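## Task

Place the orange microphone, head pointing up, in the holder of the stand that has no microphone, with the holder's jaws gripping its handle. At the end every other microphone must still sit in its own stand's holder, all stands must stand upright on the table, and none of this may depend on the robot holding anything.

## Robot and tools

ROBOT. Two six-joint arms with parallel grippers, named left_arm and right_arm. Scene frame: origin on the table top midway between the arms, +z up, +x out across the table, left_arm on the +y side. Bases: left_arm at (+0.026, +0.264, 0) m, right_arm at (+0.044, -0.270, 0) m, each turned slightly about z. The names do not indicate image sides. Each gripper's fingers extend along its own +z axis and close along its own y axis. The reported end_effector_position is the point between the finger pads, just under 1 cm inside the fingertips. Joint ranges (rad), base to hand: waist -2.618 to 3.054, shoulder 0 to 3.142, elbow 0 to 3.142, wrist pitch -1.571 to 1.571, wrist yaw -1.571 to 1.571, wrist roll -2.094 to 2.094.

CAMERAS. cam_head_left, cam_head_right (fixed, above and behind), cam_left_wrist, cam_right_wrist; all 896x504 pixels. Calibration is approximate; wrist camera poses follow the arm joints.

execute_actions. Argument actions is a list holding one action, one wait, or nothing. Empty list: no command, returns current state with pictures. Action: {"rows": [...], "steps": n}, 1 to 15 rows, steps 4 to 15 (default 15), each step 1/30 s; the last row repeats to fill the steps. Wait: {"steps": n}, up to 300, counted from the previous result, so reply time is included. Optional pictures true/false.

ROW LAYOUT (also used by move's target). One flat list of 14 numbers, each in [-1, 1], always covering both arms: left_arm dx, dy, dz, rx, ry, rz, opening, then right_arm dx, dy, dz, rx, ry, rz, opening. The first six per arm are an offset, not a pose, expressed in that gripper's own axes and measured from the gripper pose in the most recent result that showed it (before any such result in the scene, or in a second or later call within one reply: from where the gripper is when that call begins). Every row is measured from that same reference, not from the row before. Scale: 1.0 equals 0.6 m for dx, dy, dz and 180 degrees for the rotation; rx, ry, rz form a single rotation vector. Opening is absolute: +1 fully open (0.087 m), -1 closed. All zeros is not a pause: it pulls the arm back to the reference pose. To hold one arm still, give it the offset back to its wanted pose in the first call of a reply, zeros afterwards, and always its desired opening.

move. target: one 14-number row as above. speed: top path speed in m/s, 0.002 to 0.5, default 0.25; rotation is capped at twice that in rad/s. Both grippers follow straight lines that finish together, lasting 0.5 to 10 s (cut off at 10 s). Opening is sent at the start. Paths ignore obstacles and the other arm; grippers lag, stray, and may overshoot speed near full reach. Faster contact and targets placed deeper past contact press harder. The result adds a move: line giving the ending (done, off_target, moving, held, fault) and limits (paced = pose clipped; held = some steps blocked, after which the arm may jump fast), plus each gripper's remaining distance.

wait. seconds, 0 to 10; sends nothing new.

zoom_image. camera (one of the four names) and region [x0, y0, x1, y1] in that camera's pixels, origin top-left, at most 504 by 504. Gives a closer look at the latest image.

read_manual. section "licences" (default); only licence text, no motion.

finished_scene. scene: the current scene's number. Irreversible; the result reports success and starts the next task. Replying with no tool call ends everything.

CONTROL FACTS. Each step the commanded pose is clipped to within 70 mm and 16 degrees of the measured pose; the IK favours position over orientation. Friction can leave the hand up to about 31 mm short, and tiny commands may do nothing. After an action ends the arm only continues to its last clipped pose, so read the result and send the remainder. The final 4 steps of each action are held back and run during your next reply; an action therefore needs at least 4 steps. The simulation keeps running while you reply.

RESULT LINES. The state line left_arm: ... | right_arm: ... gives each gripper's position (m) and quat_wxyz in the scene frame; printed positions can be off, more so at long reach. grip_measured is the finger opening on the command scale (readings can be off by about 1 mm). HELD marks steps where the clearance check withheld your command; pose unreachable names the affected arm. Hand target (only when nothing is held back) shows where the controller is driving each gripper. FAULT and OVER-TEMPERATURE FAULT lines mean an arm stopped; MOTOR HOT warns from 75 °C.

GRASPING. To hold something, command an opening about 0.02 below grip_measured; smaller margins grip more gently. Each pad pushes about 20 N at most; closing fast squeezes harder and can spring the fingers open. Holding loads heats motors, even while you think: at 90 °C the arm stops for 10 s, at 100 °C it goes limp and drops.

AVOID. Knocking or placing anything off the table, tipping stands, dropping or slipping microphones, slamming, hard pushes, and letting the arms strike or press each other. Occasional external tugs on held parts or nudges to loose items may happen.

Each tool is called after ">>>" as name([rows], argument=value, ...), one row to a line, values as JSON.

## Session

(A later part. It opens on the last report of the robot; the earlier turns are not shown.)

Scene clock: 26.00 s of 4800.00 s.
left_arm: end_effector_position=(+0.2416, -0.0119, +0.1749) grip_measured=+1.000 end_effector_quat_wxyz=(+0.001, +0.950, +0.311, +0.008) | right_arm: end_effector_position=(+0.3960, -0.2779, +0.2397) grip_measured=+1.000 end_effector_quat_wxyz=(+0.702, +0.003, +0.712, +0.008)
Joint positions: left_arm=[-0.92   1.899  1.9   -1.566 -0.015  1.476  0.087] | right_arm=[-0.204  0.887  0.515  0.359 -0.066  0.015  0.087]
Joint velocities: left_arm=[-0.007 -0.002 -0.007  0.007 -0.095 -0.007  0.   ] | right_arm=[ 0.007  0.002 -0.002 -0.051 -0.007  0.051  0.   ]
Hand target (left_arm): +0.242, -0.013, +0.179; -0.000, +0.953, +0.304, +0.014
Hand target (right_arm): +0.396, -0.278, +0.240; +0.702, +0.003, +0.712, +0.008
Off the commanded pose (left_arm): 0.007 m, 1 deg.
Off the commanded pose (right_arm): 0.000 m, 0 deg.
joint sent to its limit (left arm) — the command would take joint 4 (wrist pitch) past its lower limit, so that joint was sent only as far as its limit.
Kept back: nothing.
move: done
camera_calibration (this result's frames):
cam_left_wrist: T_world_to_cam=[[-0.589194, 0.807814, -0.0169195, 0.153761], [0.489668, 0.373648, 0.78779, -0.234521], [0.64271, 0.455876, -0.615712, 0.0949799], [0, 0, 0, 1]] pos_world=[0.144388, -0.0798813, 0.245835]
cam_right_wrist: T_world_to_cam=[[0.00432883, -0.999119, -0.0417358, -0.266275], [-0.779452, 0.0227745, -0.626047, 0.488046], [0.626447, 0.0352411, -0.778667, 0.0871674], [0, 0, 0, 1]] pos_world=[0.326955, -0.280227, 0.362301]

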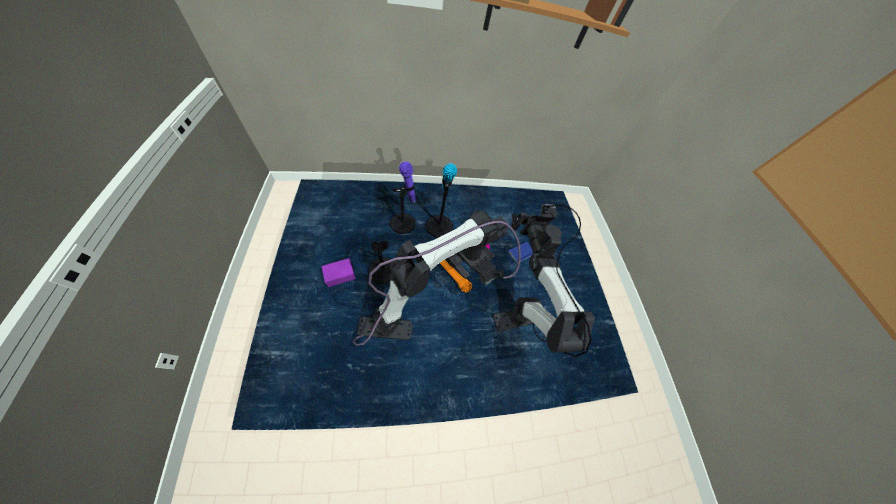

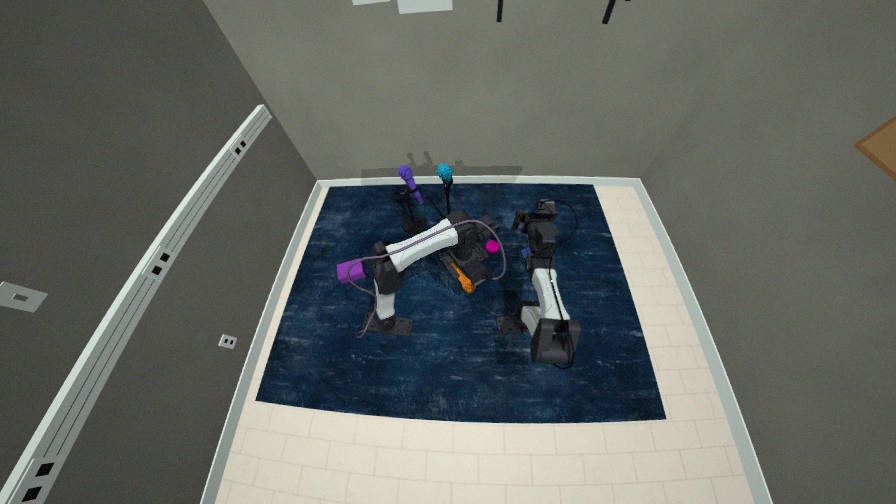

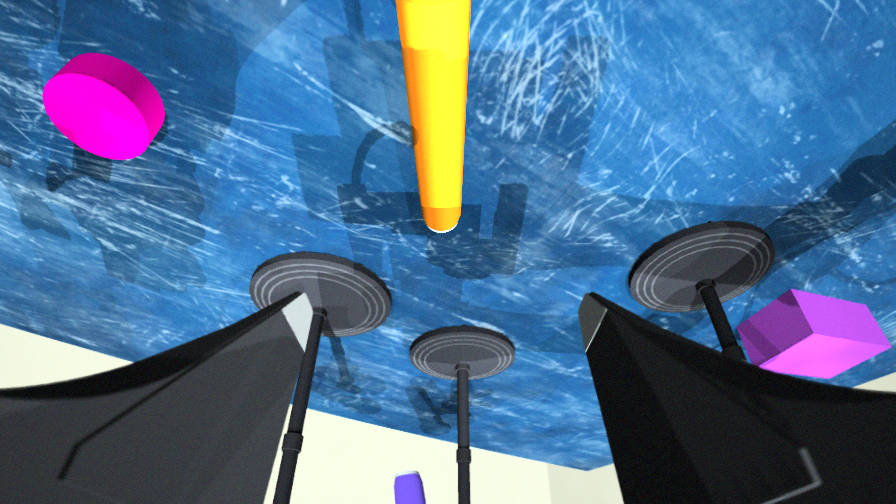

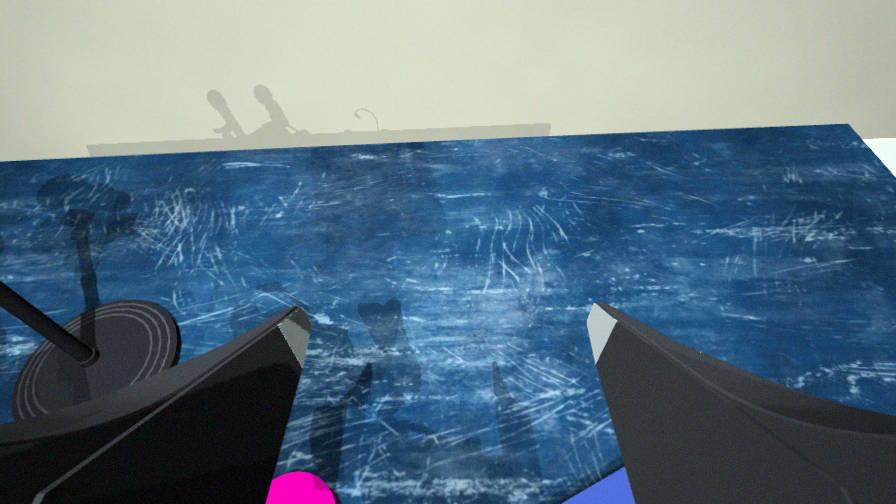

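>>> move(target=[0.005,0.009,0.25,0,0,0,0.6,0,0,0,0,0,0,1], speed=0.15)

Scene clock: 27.87 s of 4800.00 s.
left_arm: end_effector_position=(+0.2455, -0.0182, +0.0292) grip_measured=+0.600 end_effector_quat_wxyz=(-0.000, +0.951, +0.309, +0.008) | right_arm: end_effector_position=(+0.3960, -0.2779, +0.2397) grip_measured=+1.000 end_effector_quat_wxyz=(+0.702, +0.003, +0.712, +0.008)
Joint positions: left_arm=[-0.92   1.955  1.391 -1.004 -0.015  1.479  0.07 ] | right_arm=[-0.204  0.887  0.515  0.359 -0.066  0.015  0.087]
Joint velocities: left_arm=[-0.012 -0.007 -0.002  0.007 -0.051  0.022  0.001] | right_arm=[-0.017 -0.002 -0.002 -0.007 -0.022 -0.051  0.   ]
Hand target (left_arm): +0.248, -0.017, +0.025; +0.001, +0.951, +0.311, +0.008
Hand target (right_arm): +0.396, -0.278, +0.240; +0.702, +0.003, +0.712, +0.008
Off the commanded pose (left_arm): 0.007 m, 0 deg.
Off the commanded pose (right_arm): 0.000 m, 0 deg.
Kept back: nothing.
move: done
camera_calibration (this result's frames):
cam_left_wrist: T_world_to_cam=[[-0.586441, 0.80988, -0.0134864, 0.157921], [0.492078, 0.369445, 0.78827, -0.119929], [0.643386, 0.455638, -0.615182, 0.00547174], [0, 0, 0, 1]] pos_world=[0.148106, -0.0860832, 0.100033]
cam_right_wrist: T_world_to_cam=[[0.00432883, -0.999119, -0.0417358, -0.266275], [-0.779452, 0.0227745, -0.626047, 0.488046], [0.626447, 0.0352411, -0.778667, 0.0871674], [0, 0, 0, 1]] pos_world=[0.326955, -0.280227, 0.362301]

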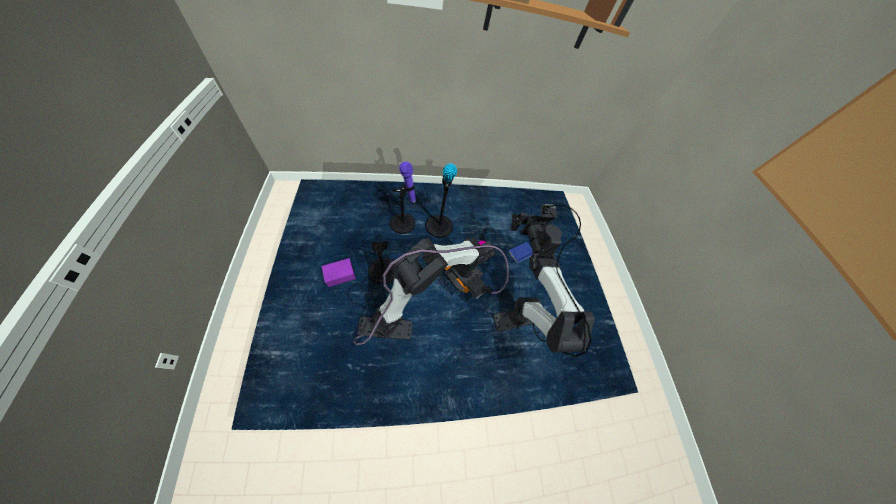

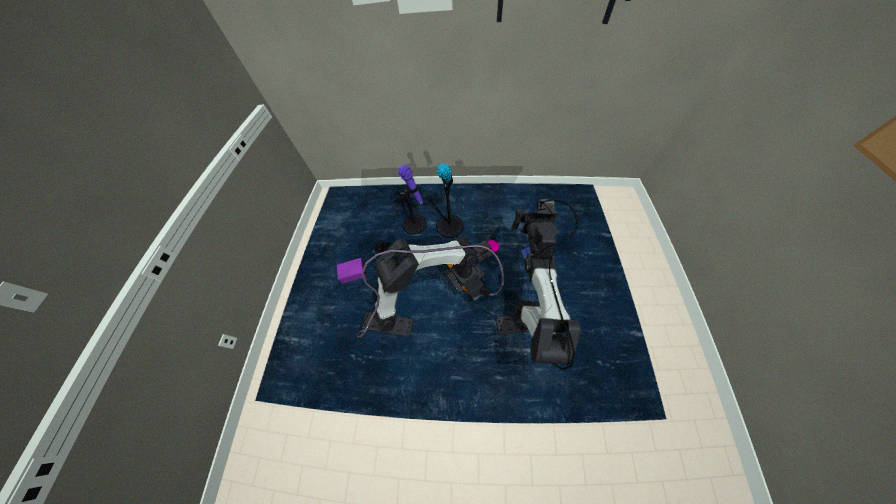

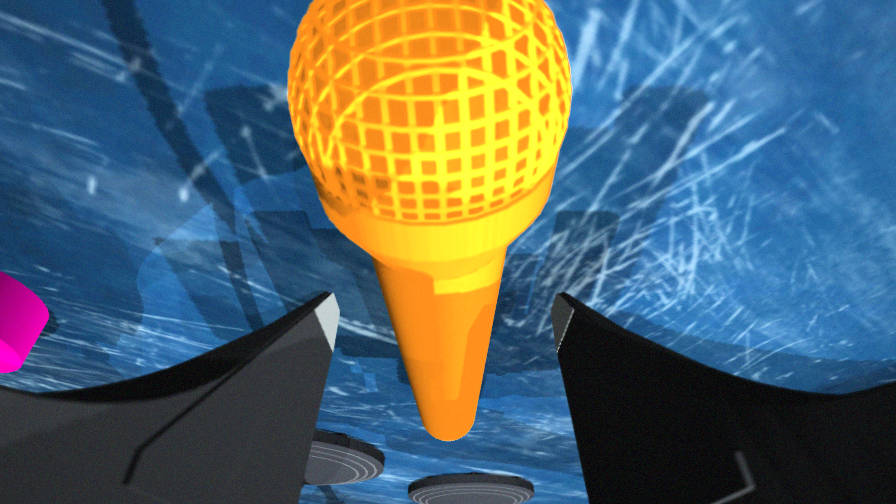

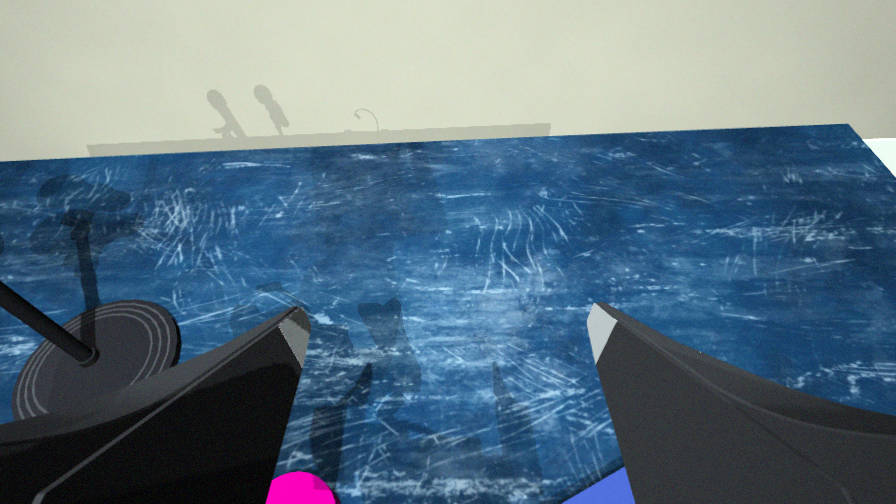

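>>> move(target=[0.008,0.002,0.022,0,0,0,0.1,0,0,0,0,0,0,1], speed=0.05)

>>> execute_actions([
  {"rows":[[0,0,0,0,0,0,0.0,0,0,0,0,0,0,1],[0,0,0,0,0,0,-0.05,0,0,0,0,0,0,1],[0,0,0,0,0,0,-0.1,0,0,0,0,0,0,1],[0,0,0,0,0,0,-0.14,0,0,0,0,0,0,1],[0,0,0,0,0,0,-0.17,0,0,0,0,0,0,1],[0,0,0,0,0,0,-0.2,0,0,0,0,0,0,1],[0,0,0,0,0,0,-0.22,0,0,0,0,0,0,1],[0,0,0,0,0,0,-0.24,0,0,0,0,0,0,1],[0,0,0,0,0,0,-0.26,0,0,0,0,0,0,1],[0,0,0,0,0,0,-0.28,0,0,0,0,0,0,1]],"steps":15},
])

>>> execute_actions(actions=[])

Scene clock: 28.93 s of 4800.00 s.
left_arm: end_effector_position=(+0.2468, -0.0204, +0.0234) grip_measured=+0.100 end_effector_quat_wxyz=(+0.003, +0.952, +0.305, +0.008) | right_arm: end_effector_position=(+0.3960, -0.2779, +0.2397) grip_measured=+1.000 end_effector_quat_wxyz=(+0.702, +0.003, +0.712, +0.008)
Joint positions: left_arm=[-0.92   1.964  1.38  -0.977 -0.015  1.487  0.048] | right_arm=[-0.204  0.887  0.515  0.359 -0.066  0.015  0.087]
Joint velocities: left_arm=[ 0.002  0.012 -0.012 -0.007  0.037 -0.051  0.001] | right_arm=[-0.002 -0.002 -0.007 -0.051  0.007 -0.007  0.   ]
Hand target (left_arm): +0.250, -0.016, +0.016; -0.001, +0.951, +0.309, +0.008
Hand target (right_arm): +0.396, -0.278, +0.240; +0.702, +0.003, +0.712, +0.008
Off the commanded pose (left_arm): 0.009 m, 1 deg.
Off the commanded pose (right_arm): 0.000 m, 0 deg.
Kept back: nothing.
move: done
camera_calibration (this result's frames):
cam_left_wrist: T_world_to_cam=[[-0.579881, 0.81446, -0.0198306, 0.158971], [0.49244, 0.369792, 0.787881, -0.115326], [0.649031, 0.447112, -0.615508, 0.000512051], [0, 0, 0, 1]] pos_world=[0.148643, -0.0870581, 0.0943311]
cam_right_wrist: T_world_to_cam=[[0.00432883, -0.999119, -0.0417358, -0.266275], [-0.779452, 0.0227745, -0.626047, 0.488046], [0.626447, 0.0352411, -0.778667, 0.0871674], [0, 0, 0, 1]] pos_world=[0.326955, -0.280227, 0.362301]

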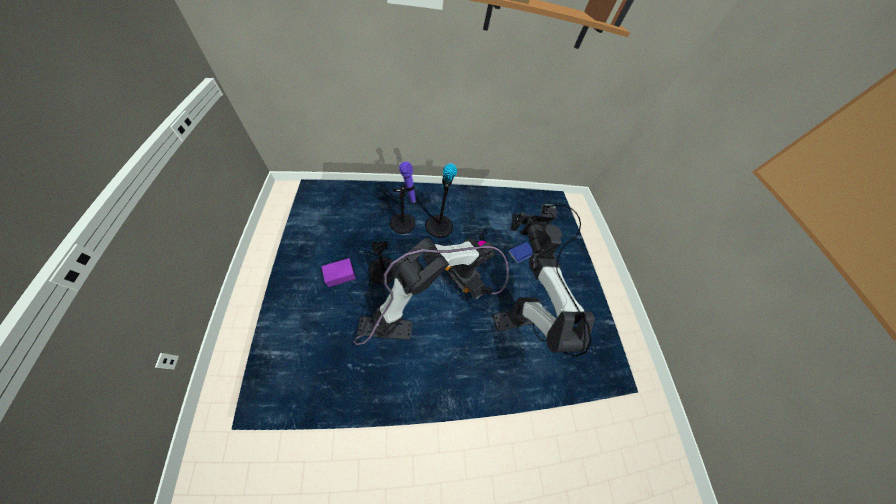

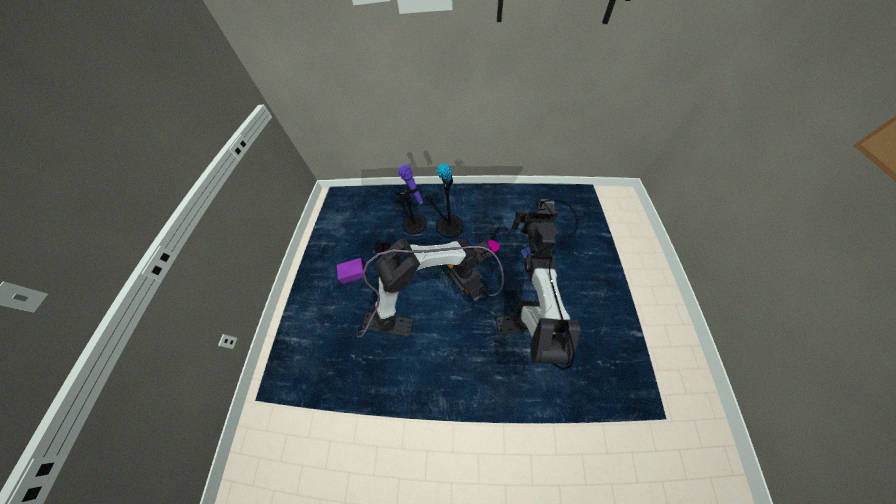

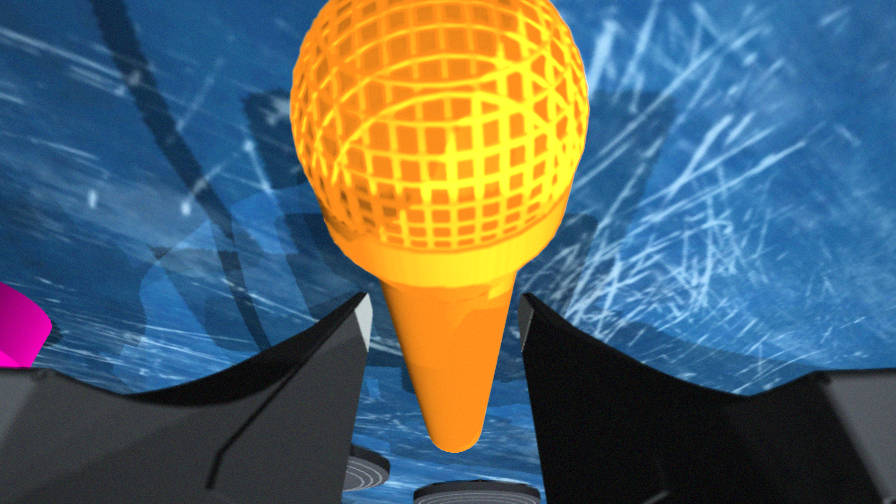

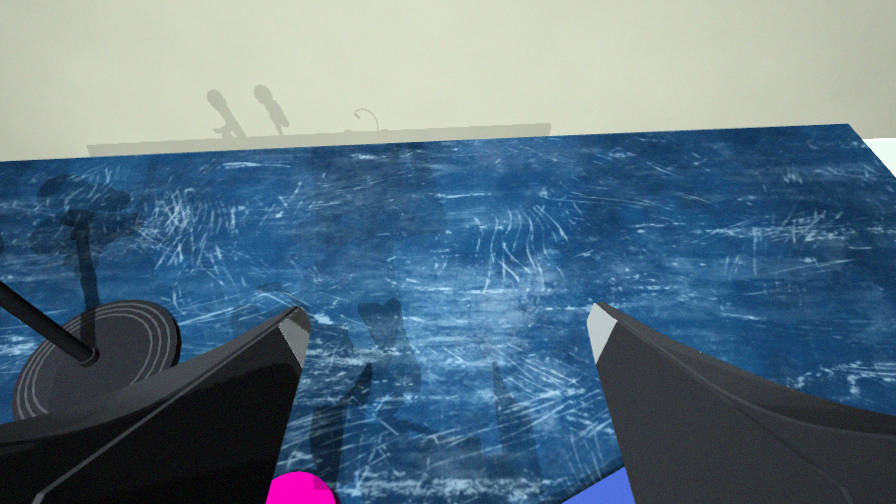

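Scene clock: 29.30 s of 4800.00 s.
left_arm: end_effector_position=(+0.2468, -0.0205, +0.0234) grip_measured=-0.239 end_effector_quat_wxyz=(+0.003, +0.952, +0.305, +0.008) | right_arm: end_effector_position=(+0.3960, -0.2779, +0.2397) grip_measured=+1.000 end_effector_quat_wxyz=(+0.702, +0.003, +0.712, +0.008)
Joint positions: left_arm=[-0.92   1.964  1.38  -0.977 -0.015  1.487  0.033] | right_arm=[-0.204  0.887  0.515  0.359 -0.066  0.015  0.087]
Joint velocities: left_arm=[-0.017 -0.002  0.012 -0.051 -0.081  0.007 -0.001] | right_arm=[-0.017 -0.007  0.022 -0.051 -0.051 -0.051  0.   ]
Steps of this call (steps 1 to 11: the first 11 steps of this action). Readings (end_effector_position):
1: left_arm (+0.2468, -0.0205, +0.0234) | right_arm (+0.3960, -0.2779, +0.2397)
2: left_arm (+0.2468, -0.0205, +0.0234) | right_arm (+0.3960, -0.2779, +0.2397)
4: left_arm (+0.2468, -0.0205, +0.0234) | right_arm (+0.3960, -0.2779, +0.2397)
8: left_arm (+0.2468, -0.0205, +0.0234) | right_arm (+0.3960, -0.2779, +0.2397)
11: the state above

Scene clock: 29.43 s of 4800.00 s.
left_arm: end_effector_position=(+0.2468, -0.0205, +0.0234) grip_measured=-0.239 end_effector_quat_wxyz=(+0.003, +0.952, +0.305, +0.008) | right_arm: end_effector_position=(+0.3960, -0.2779, +0.2397) grip_measured=+1.000 end_effector_quat_wxyz=(+0.702, +0.003, +0.712, +0.008)
Joint positions: left_arm=[-0.92   1.964  1.38  -0.977 -0.015  1.487  0.033] | right_arm=[-0.204  0.887  0.515  0.359 -0.066  0.015  0.087]
Joint velocities: left_arm=[ 0.012 -0.007 -0.012 -0.022 -0.066 -0.037 -0.   ] | right_arm=[-0.002 -0.007  0.027 -0.066 -0.022 -0.051  0.   ]
Hand target (left_arm): +0.247, -0.020, +0.023; +0.003, +0.952, +0.305, +0.008
Hand target (right_arm): +0.396, -0.278, +0.240; +0.702, +0.003, +0.712, +0.008
Off the commanded pose (left_arm): 0.000 m, 0 deg.
Off the commanded pose (right_arm): 0.000 m, 0 deg.
Kept back: nothing.
Steps of this call (steps 1 to 4: the last 4 steps of your previous action). Readings (end_effector_position):
1: left_arm (+0.2468, -0.0205, +0.0234) | right_arm (+0.3960, -0.2779, +0.2397)
2: left_arm (+0.2468, -0.0205, +0.0234) | right_arm (+0.3960, -0.2779, +0.2397)
4: the state above
camera_calibration (this result's frames):
cam_left_wrist: T_world_to_cam=[[-0.580187, 0.814232, -0.0202162, 0.15913], [0.492146, 0.370243, 0.787853, -0.115237], [0.64898, 0.447153, -0.615531, 0.000530721], [0, 0, 0, 1]] pos_world=[0.148694, -0.0871404, 0.0943337]
cam_right_wrist: T_world_to_cam=[[0.00432883, -0.999119, -0.0417358, -0.266275], [-0.779452, 0.0227745, -0.626047, 0.488046], [0.626447, 0.0352411, -0.778667, 0.0871674], [0, 0, 0, 1]] pos_world=[0.326955, -0.280227, 0.362301]

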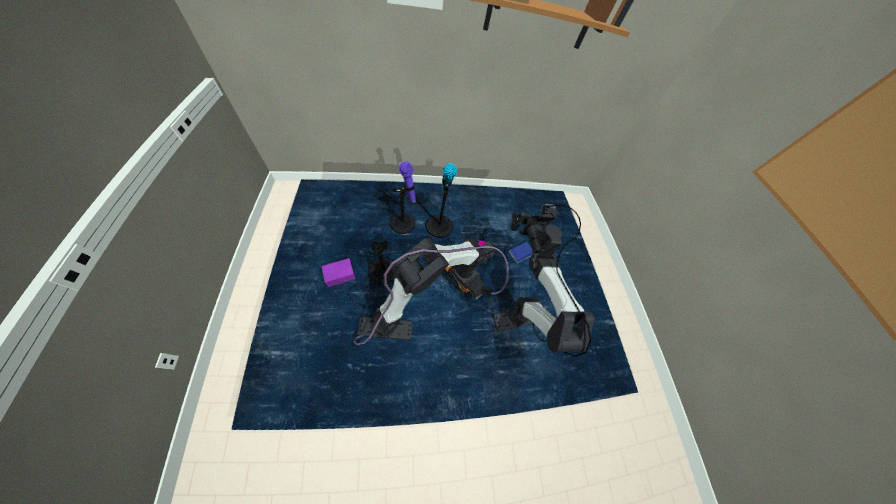

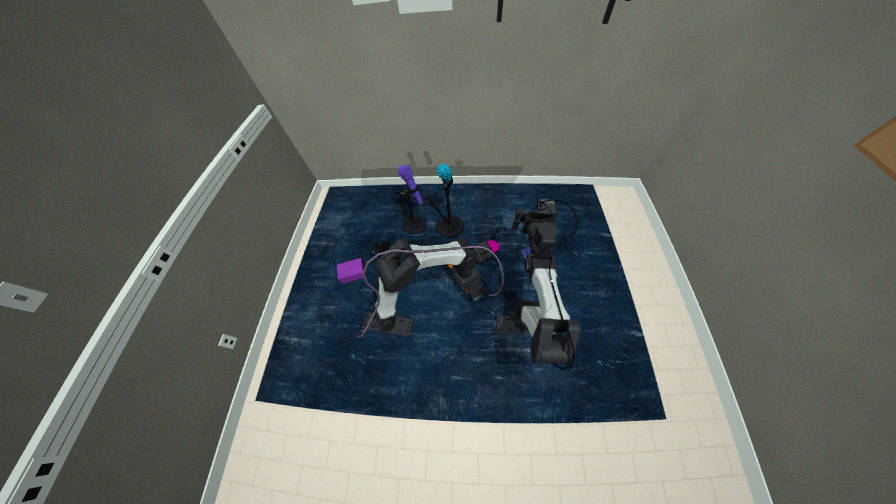

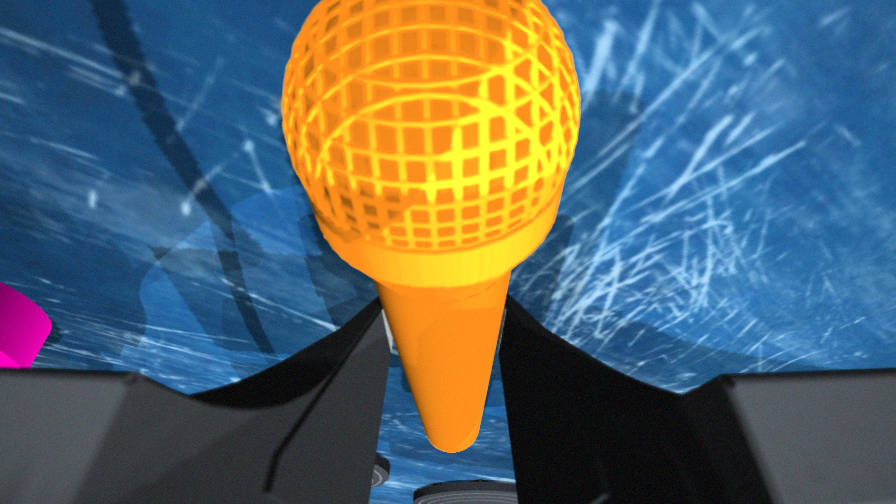

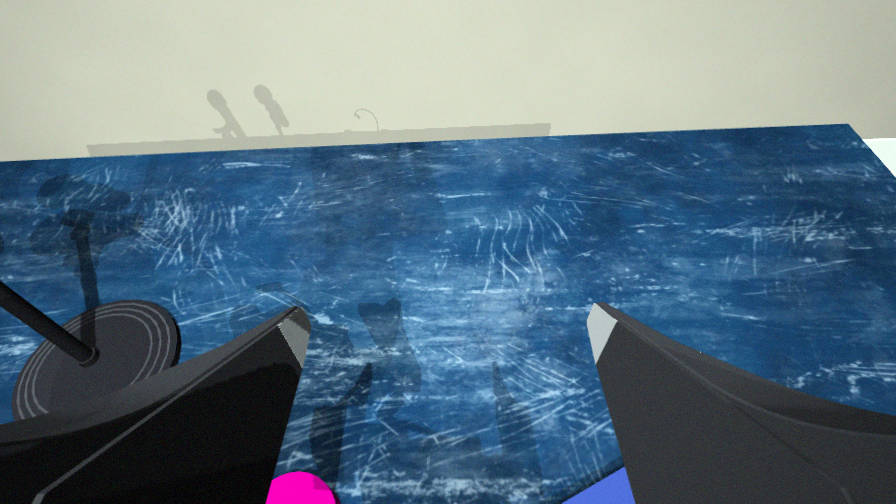

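>>> move(target=[0.037,-0.0145,-0.562,-0.333,0,0,-0.265,0,0,0,0,0,0,1], speed=0.25)

>>> move(target=[0.525,-0.298,-0.516,0,0.409,-0.236,-0.265,0,0,0,0,0,0,1], speed=0.3)

Scene clock: 32.60 s of 4800.00 s.
left_arm: end_effector_position=(+0.2500, +0.0092, +0.3295) grip_measured=-0.239 end_effector_quat_wxyz=(+0.436, +0.846, +0.276, +0.136) | right_arm: end_effector_position=(+0.3960, -0.2779, +0.2397) grip_measured=+1.000 end_effector_quat_wxyz=(+0.702, +0.003, +0.712, +0.008)
Joint positions: left_arm=[-0.874  1.156  1.414 -0.88  -0.028  1.537  0.033] | right_arm=[-0.204  0.887  0.515  0.359 -0.066  0.015  0.087]
Joint velocities: left_arm=[-0.012 -0.017 -0.022 -0.007  0.007 -0.022 -0.001] | right_arm=[-0.002  0.007 -0.002 -0.066 -0.066  0.037  0.   ]
Hand target (left_arm): +0.256, +0.007, +0.360; +0.479, +0.821, +0.269, +0.154
Hand target (right_arm): +0.396, -0.278, +0.240; +0.702, +0.003, +0.712, +0.008
Off the commanded pose (left_arm): 0.033 m, 6 deg.
Off the commanded pose (right_arm): 0.000 m, 0 deg.
Kept back: nothing.
move: off_target (left_arm)
camera_calibration (this result's frames):
cam_left_wrist: T_world_to_cam=[[-0.3433, 0.461866, -0.817817, 0.349902], [0.139287, 0.886143, 0.441984, -0.171482], [0.92884, 0.0378219, -0.368545, 0.0260063], [0, 0, 0, 1]] pos_world=[0.119851, -0.0106343, 0.371533]
cam_right_wrist: T_world_to_cam=[[0.00432883, -0.999119, -0.0417358, -0.266275], [-0.779452, 0.0227745, -0.626047, 0.488046], [0.626447, 0.0352411, -0.778667, 0.0871674], [0, 0, 0, 1]] pos_world=[0.326955, -0.280227, 0.362301]

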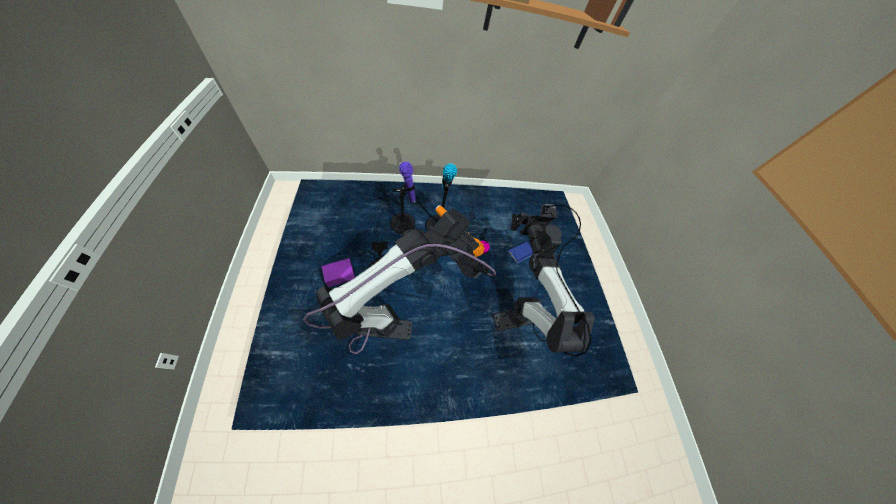

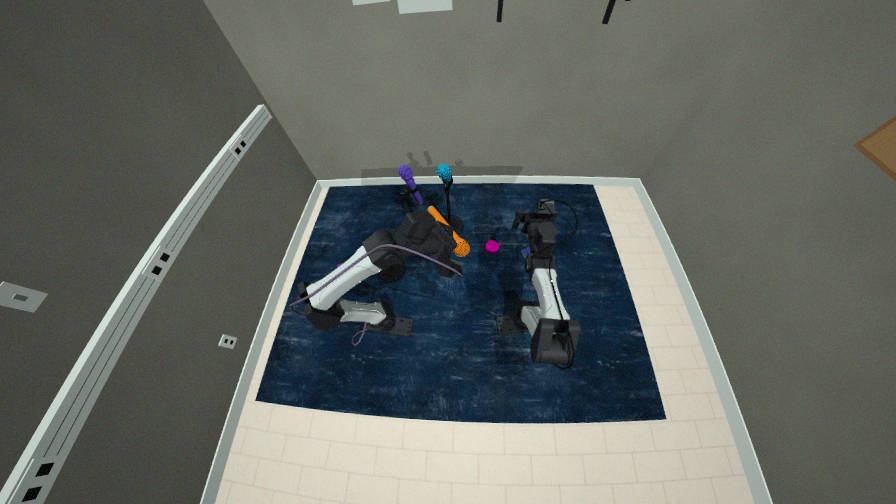

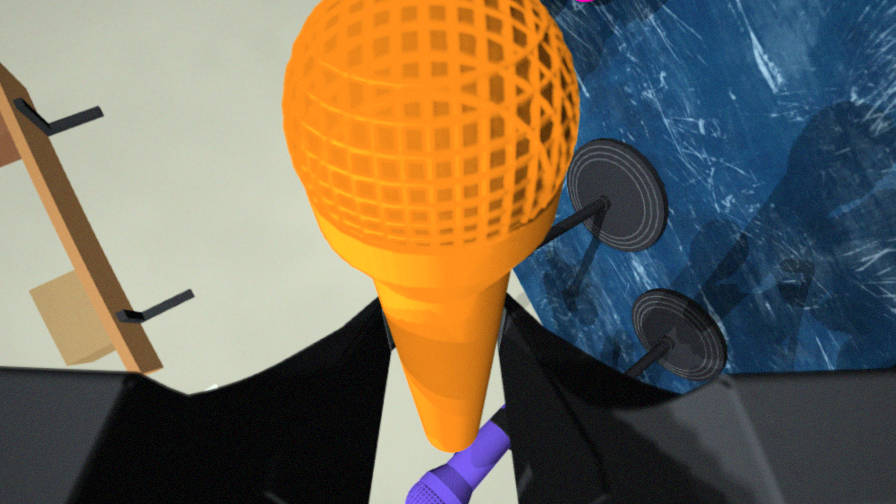

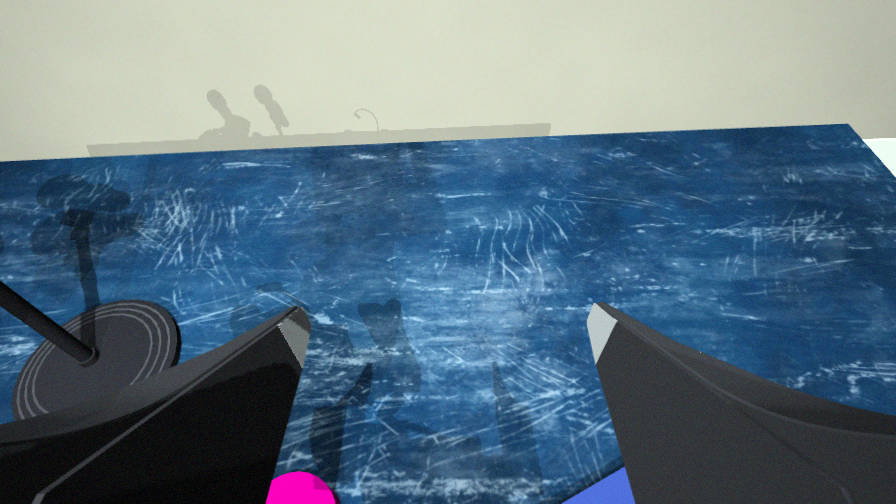

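Scene clock: 35.67 s of 4800.00 s.
left_arm: end_effector_position=(+0.2969, +0.4710, +0.3334) grip_measured=-0.240 end_effector_quat_wxyz=(+0.197, +0.469, +0.760, +0.405) | right_arm: end_effector_position=(+0.3960, -0.2779, +0.2397) grip_measured=+1.000 end_effector_quat_wxyz=(+0.702, +0.003, +0.712, +0.008)
Joint positions: left_arm=[ 0.618  1.166  1.432 -0.903 -0.049  1.635  0.033] | right_arm=[-0.204  0.887  0.515  0.359 -0.066  0.015  0.087]
Joint velocities: left_arm=[-0.002  0.012 -0.007 -0.022 -0.037 -0.022 -0.001] | right_arm=[-0.002 -0.002 -0.017 -0.022 -0.022  0.037  0.   ]
Hand target (left_arm): +0.302, +0.481, +0.359; +0.208, +0.450, +0.747, +0.444
Hand target (right_arm): +0.396, -0.278, +0.240; +0.702, +0.003, +0.712, +0.008
Off the commanded pose (left_arm): 0.030 m, 6 deg.
Off the commanded pose (right_arm): 0.000 m, 0 deg.
Kept back: nothing.
move: off_target (left_arm)
camera_calibration (this result's frames):
cam_left_wrist: T_world_to_cam=[[-0.547353, -0.226616, -0.805636, 0.536679], [-0.835184, 0.209548, 0.508485, -0.00312176], [0.0535883, 0.951176, -0.303963, -0.225383], [0, 0, 0, 1]] pos_world=[0.303223, 0.336653, 0.365447]
cam_right_wrist: T_world_to_cam=[[0.00432883, -0.999119, -0.0417358, -0.266275], [-0.779452, 0.0227745, -0.626047, 0.488046], [0.626447, 0.0352411, -0.778667, 0.0871674], [0, 0, 0, 1]] pos_world=[0.326955, -0.280227, 0.362301]

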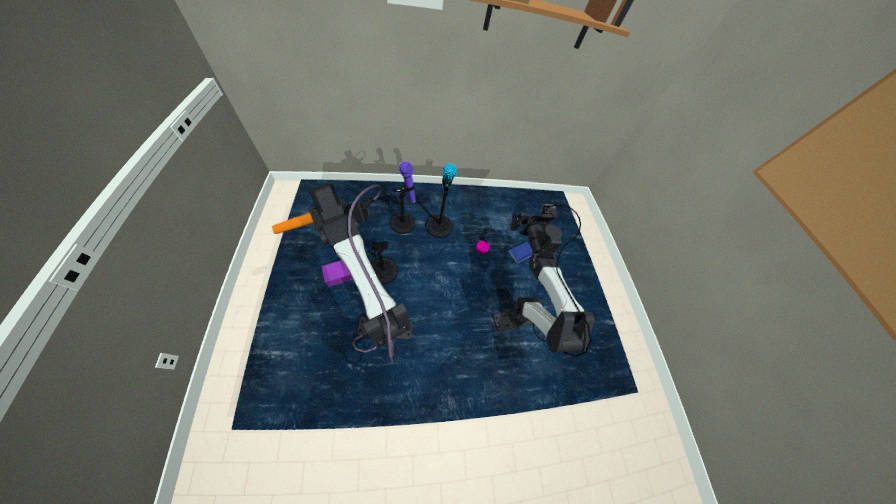

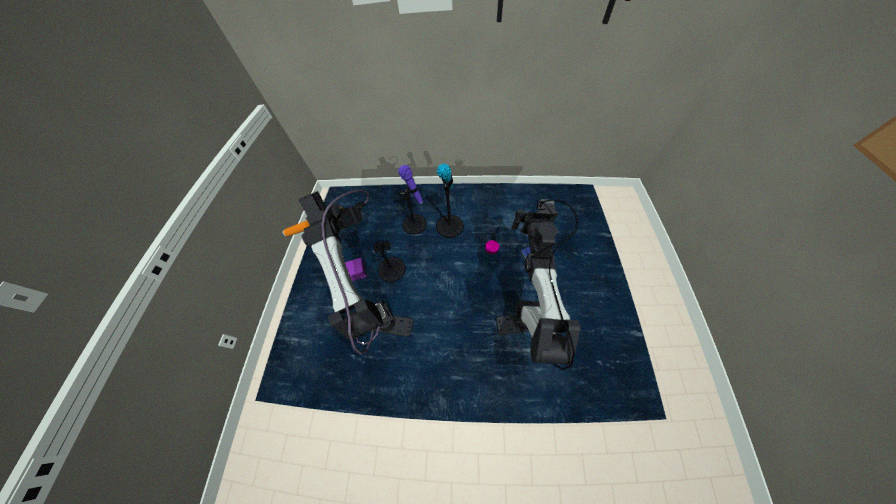

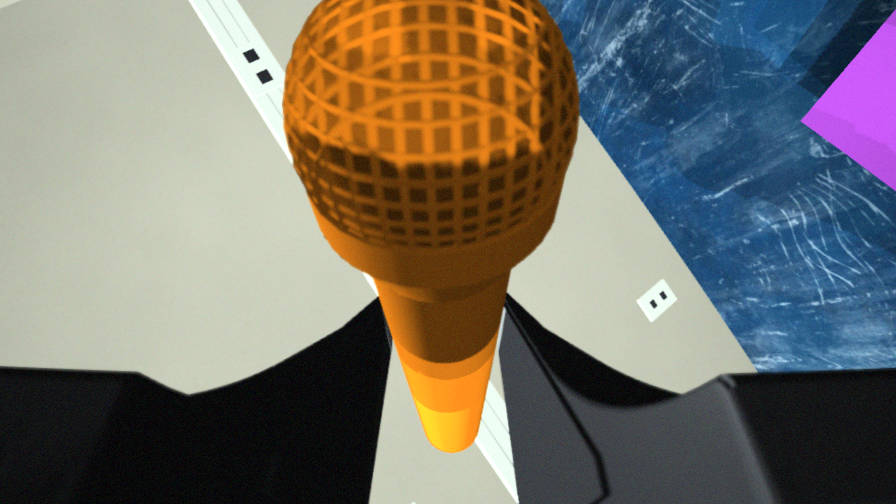

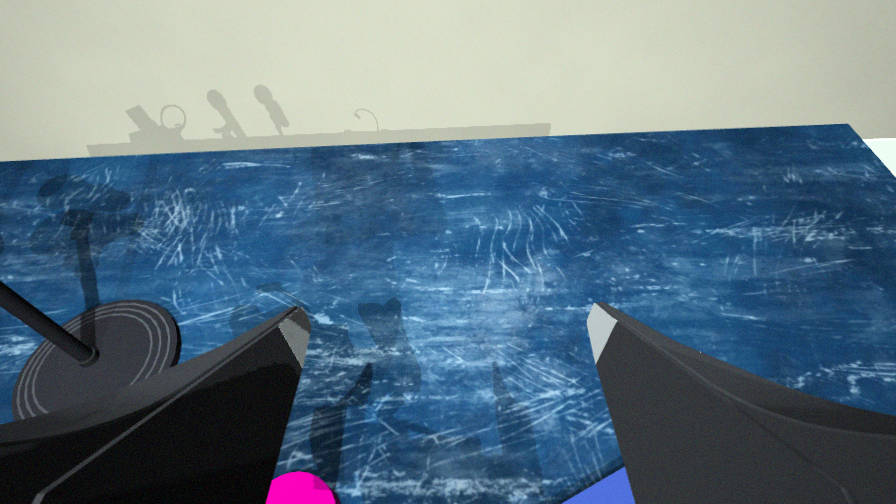

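>>> move(target=[0.014,0.043,-0.013,-0.03,0,0,-0.265,0.307,0.793,-0.159,-0.595,0,0,1], speed=0.35)

Scene clock: 39.30 s of 4800.00 s.
left_arm: end_effector_position=(+0.2951, +0.4739, +0.3325) grip_measured=-0.240 end_effector_quat_wxyz=(+0.201, +0.469, +0.760, +0.402) | right_arm: end_effector_position=(+0.3003, +0.1994, +0.0756) grip_measured=+1.000 end_effector_quat_wxyz=(-0.436, +0.567, -0.408, -0.568)
Joint positions: left_arm=[ 0.644  1.166  1.432 -0.905 -0.018  1.646  0.033] | right_arm=[ 0.629  2.316  1.168  1.202 -1.088  0.018  0.087]
Joint velocities: left_arm=[ 0.012 -0.007  0.002  0.007 -0.007 -0.022  0.001] | right_arm=[-0.002  0.017  0.012  0.022 -0.066  0.007  0.   ]
Hand target (left_arm): +0.300, +0.480, +0.359; +0.219, +0.459, +0.740, +0.440
Hand target (right_arm): +0.299, +0.202, +0.070; -0.425, +0.567, -0.411, -0.573
Off the commanded pose (left_arm): 0.029 m, 6 deg.
Off the commanded pose (right_arm): 0.013 m, 2 deg.
Kept back: nothing.
move: off_target (left_arm, right_arm)
camera_calibration (this result's frames):
cam_left_wrist: T_world_to_cam=[[-0.546582, -0.231566, -0.804752, 0.537393], [-0.835314, 0.218654, 0.504422, -0.00771036], [0.0591549, 0.947928, -0.312942, -0.225512], [0, 0, 0, 1]] pos_world=[0.300629, 0.339897, 0.365785]
cam_right_wrist: T_world_to_cam=[[0.958199, 0.286078, 0.00386708, -0.341983], [0.21812, -0.721699, -0.656943, 0.151039], [-0.185146, 0.630326, -0.75393, 0.125722], [0, 0, 0, 1]] pos_world=[0.31802, 0.127593, 0.195332]

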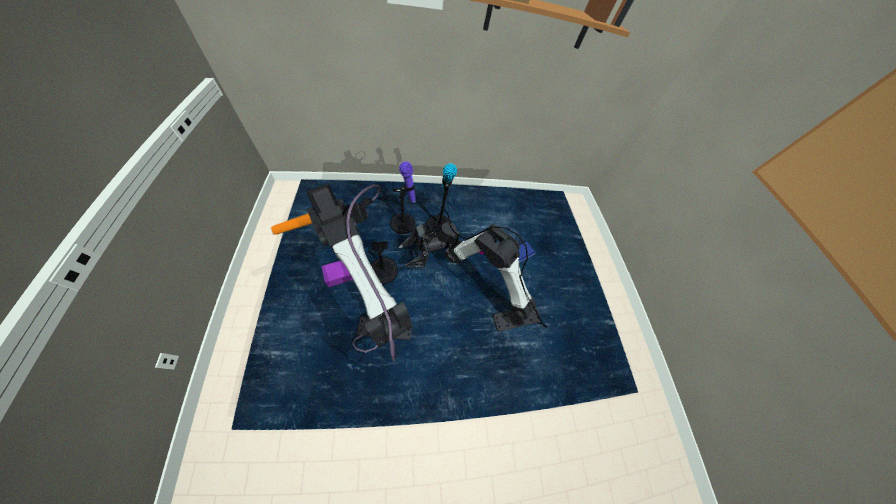

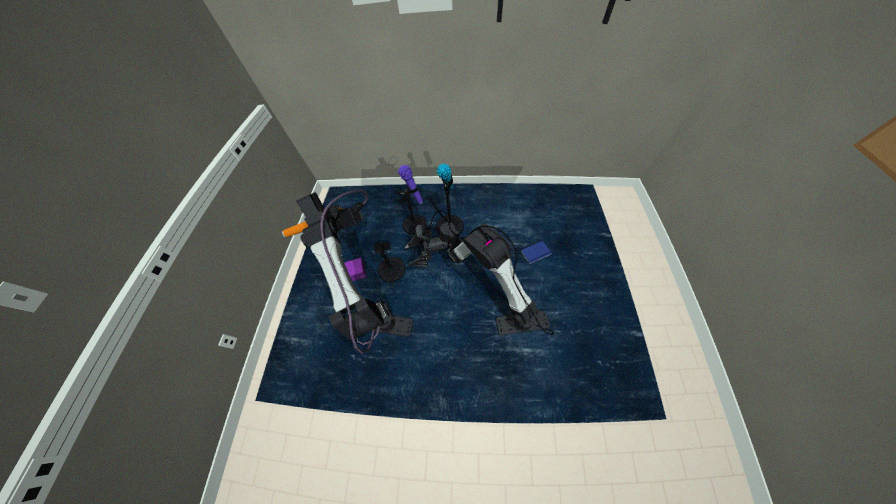

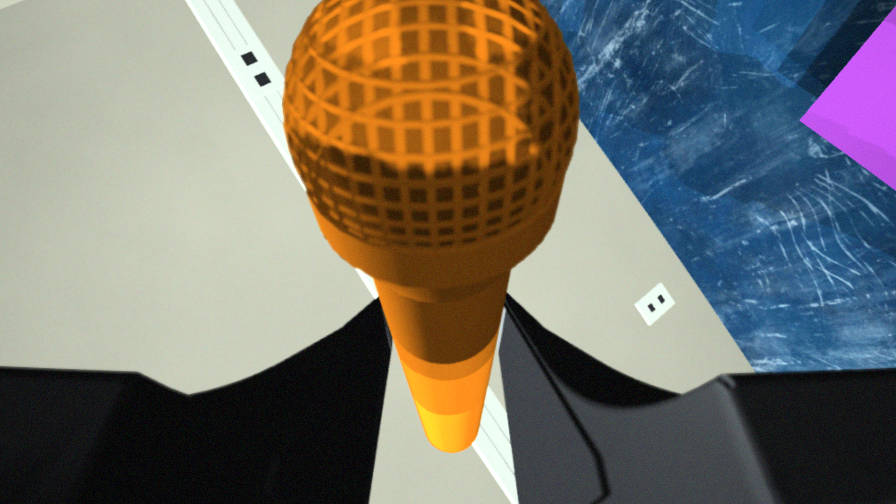

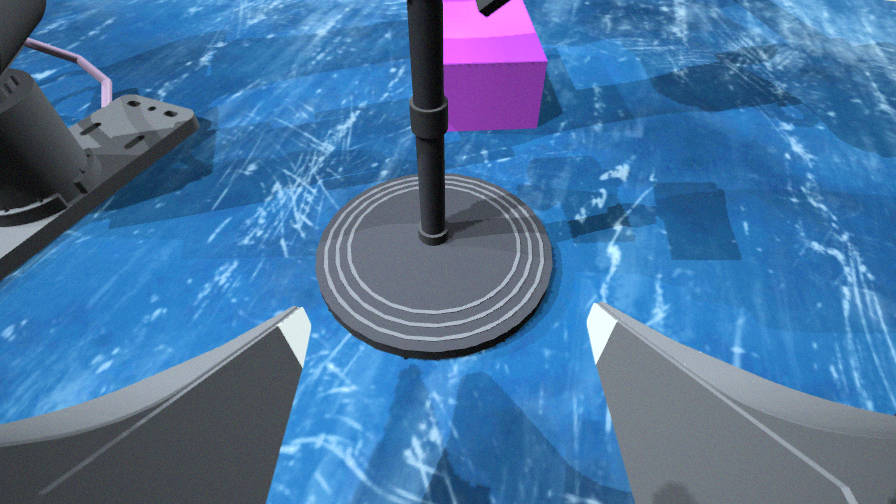

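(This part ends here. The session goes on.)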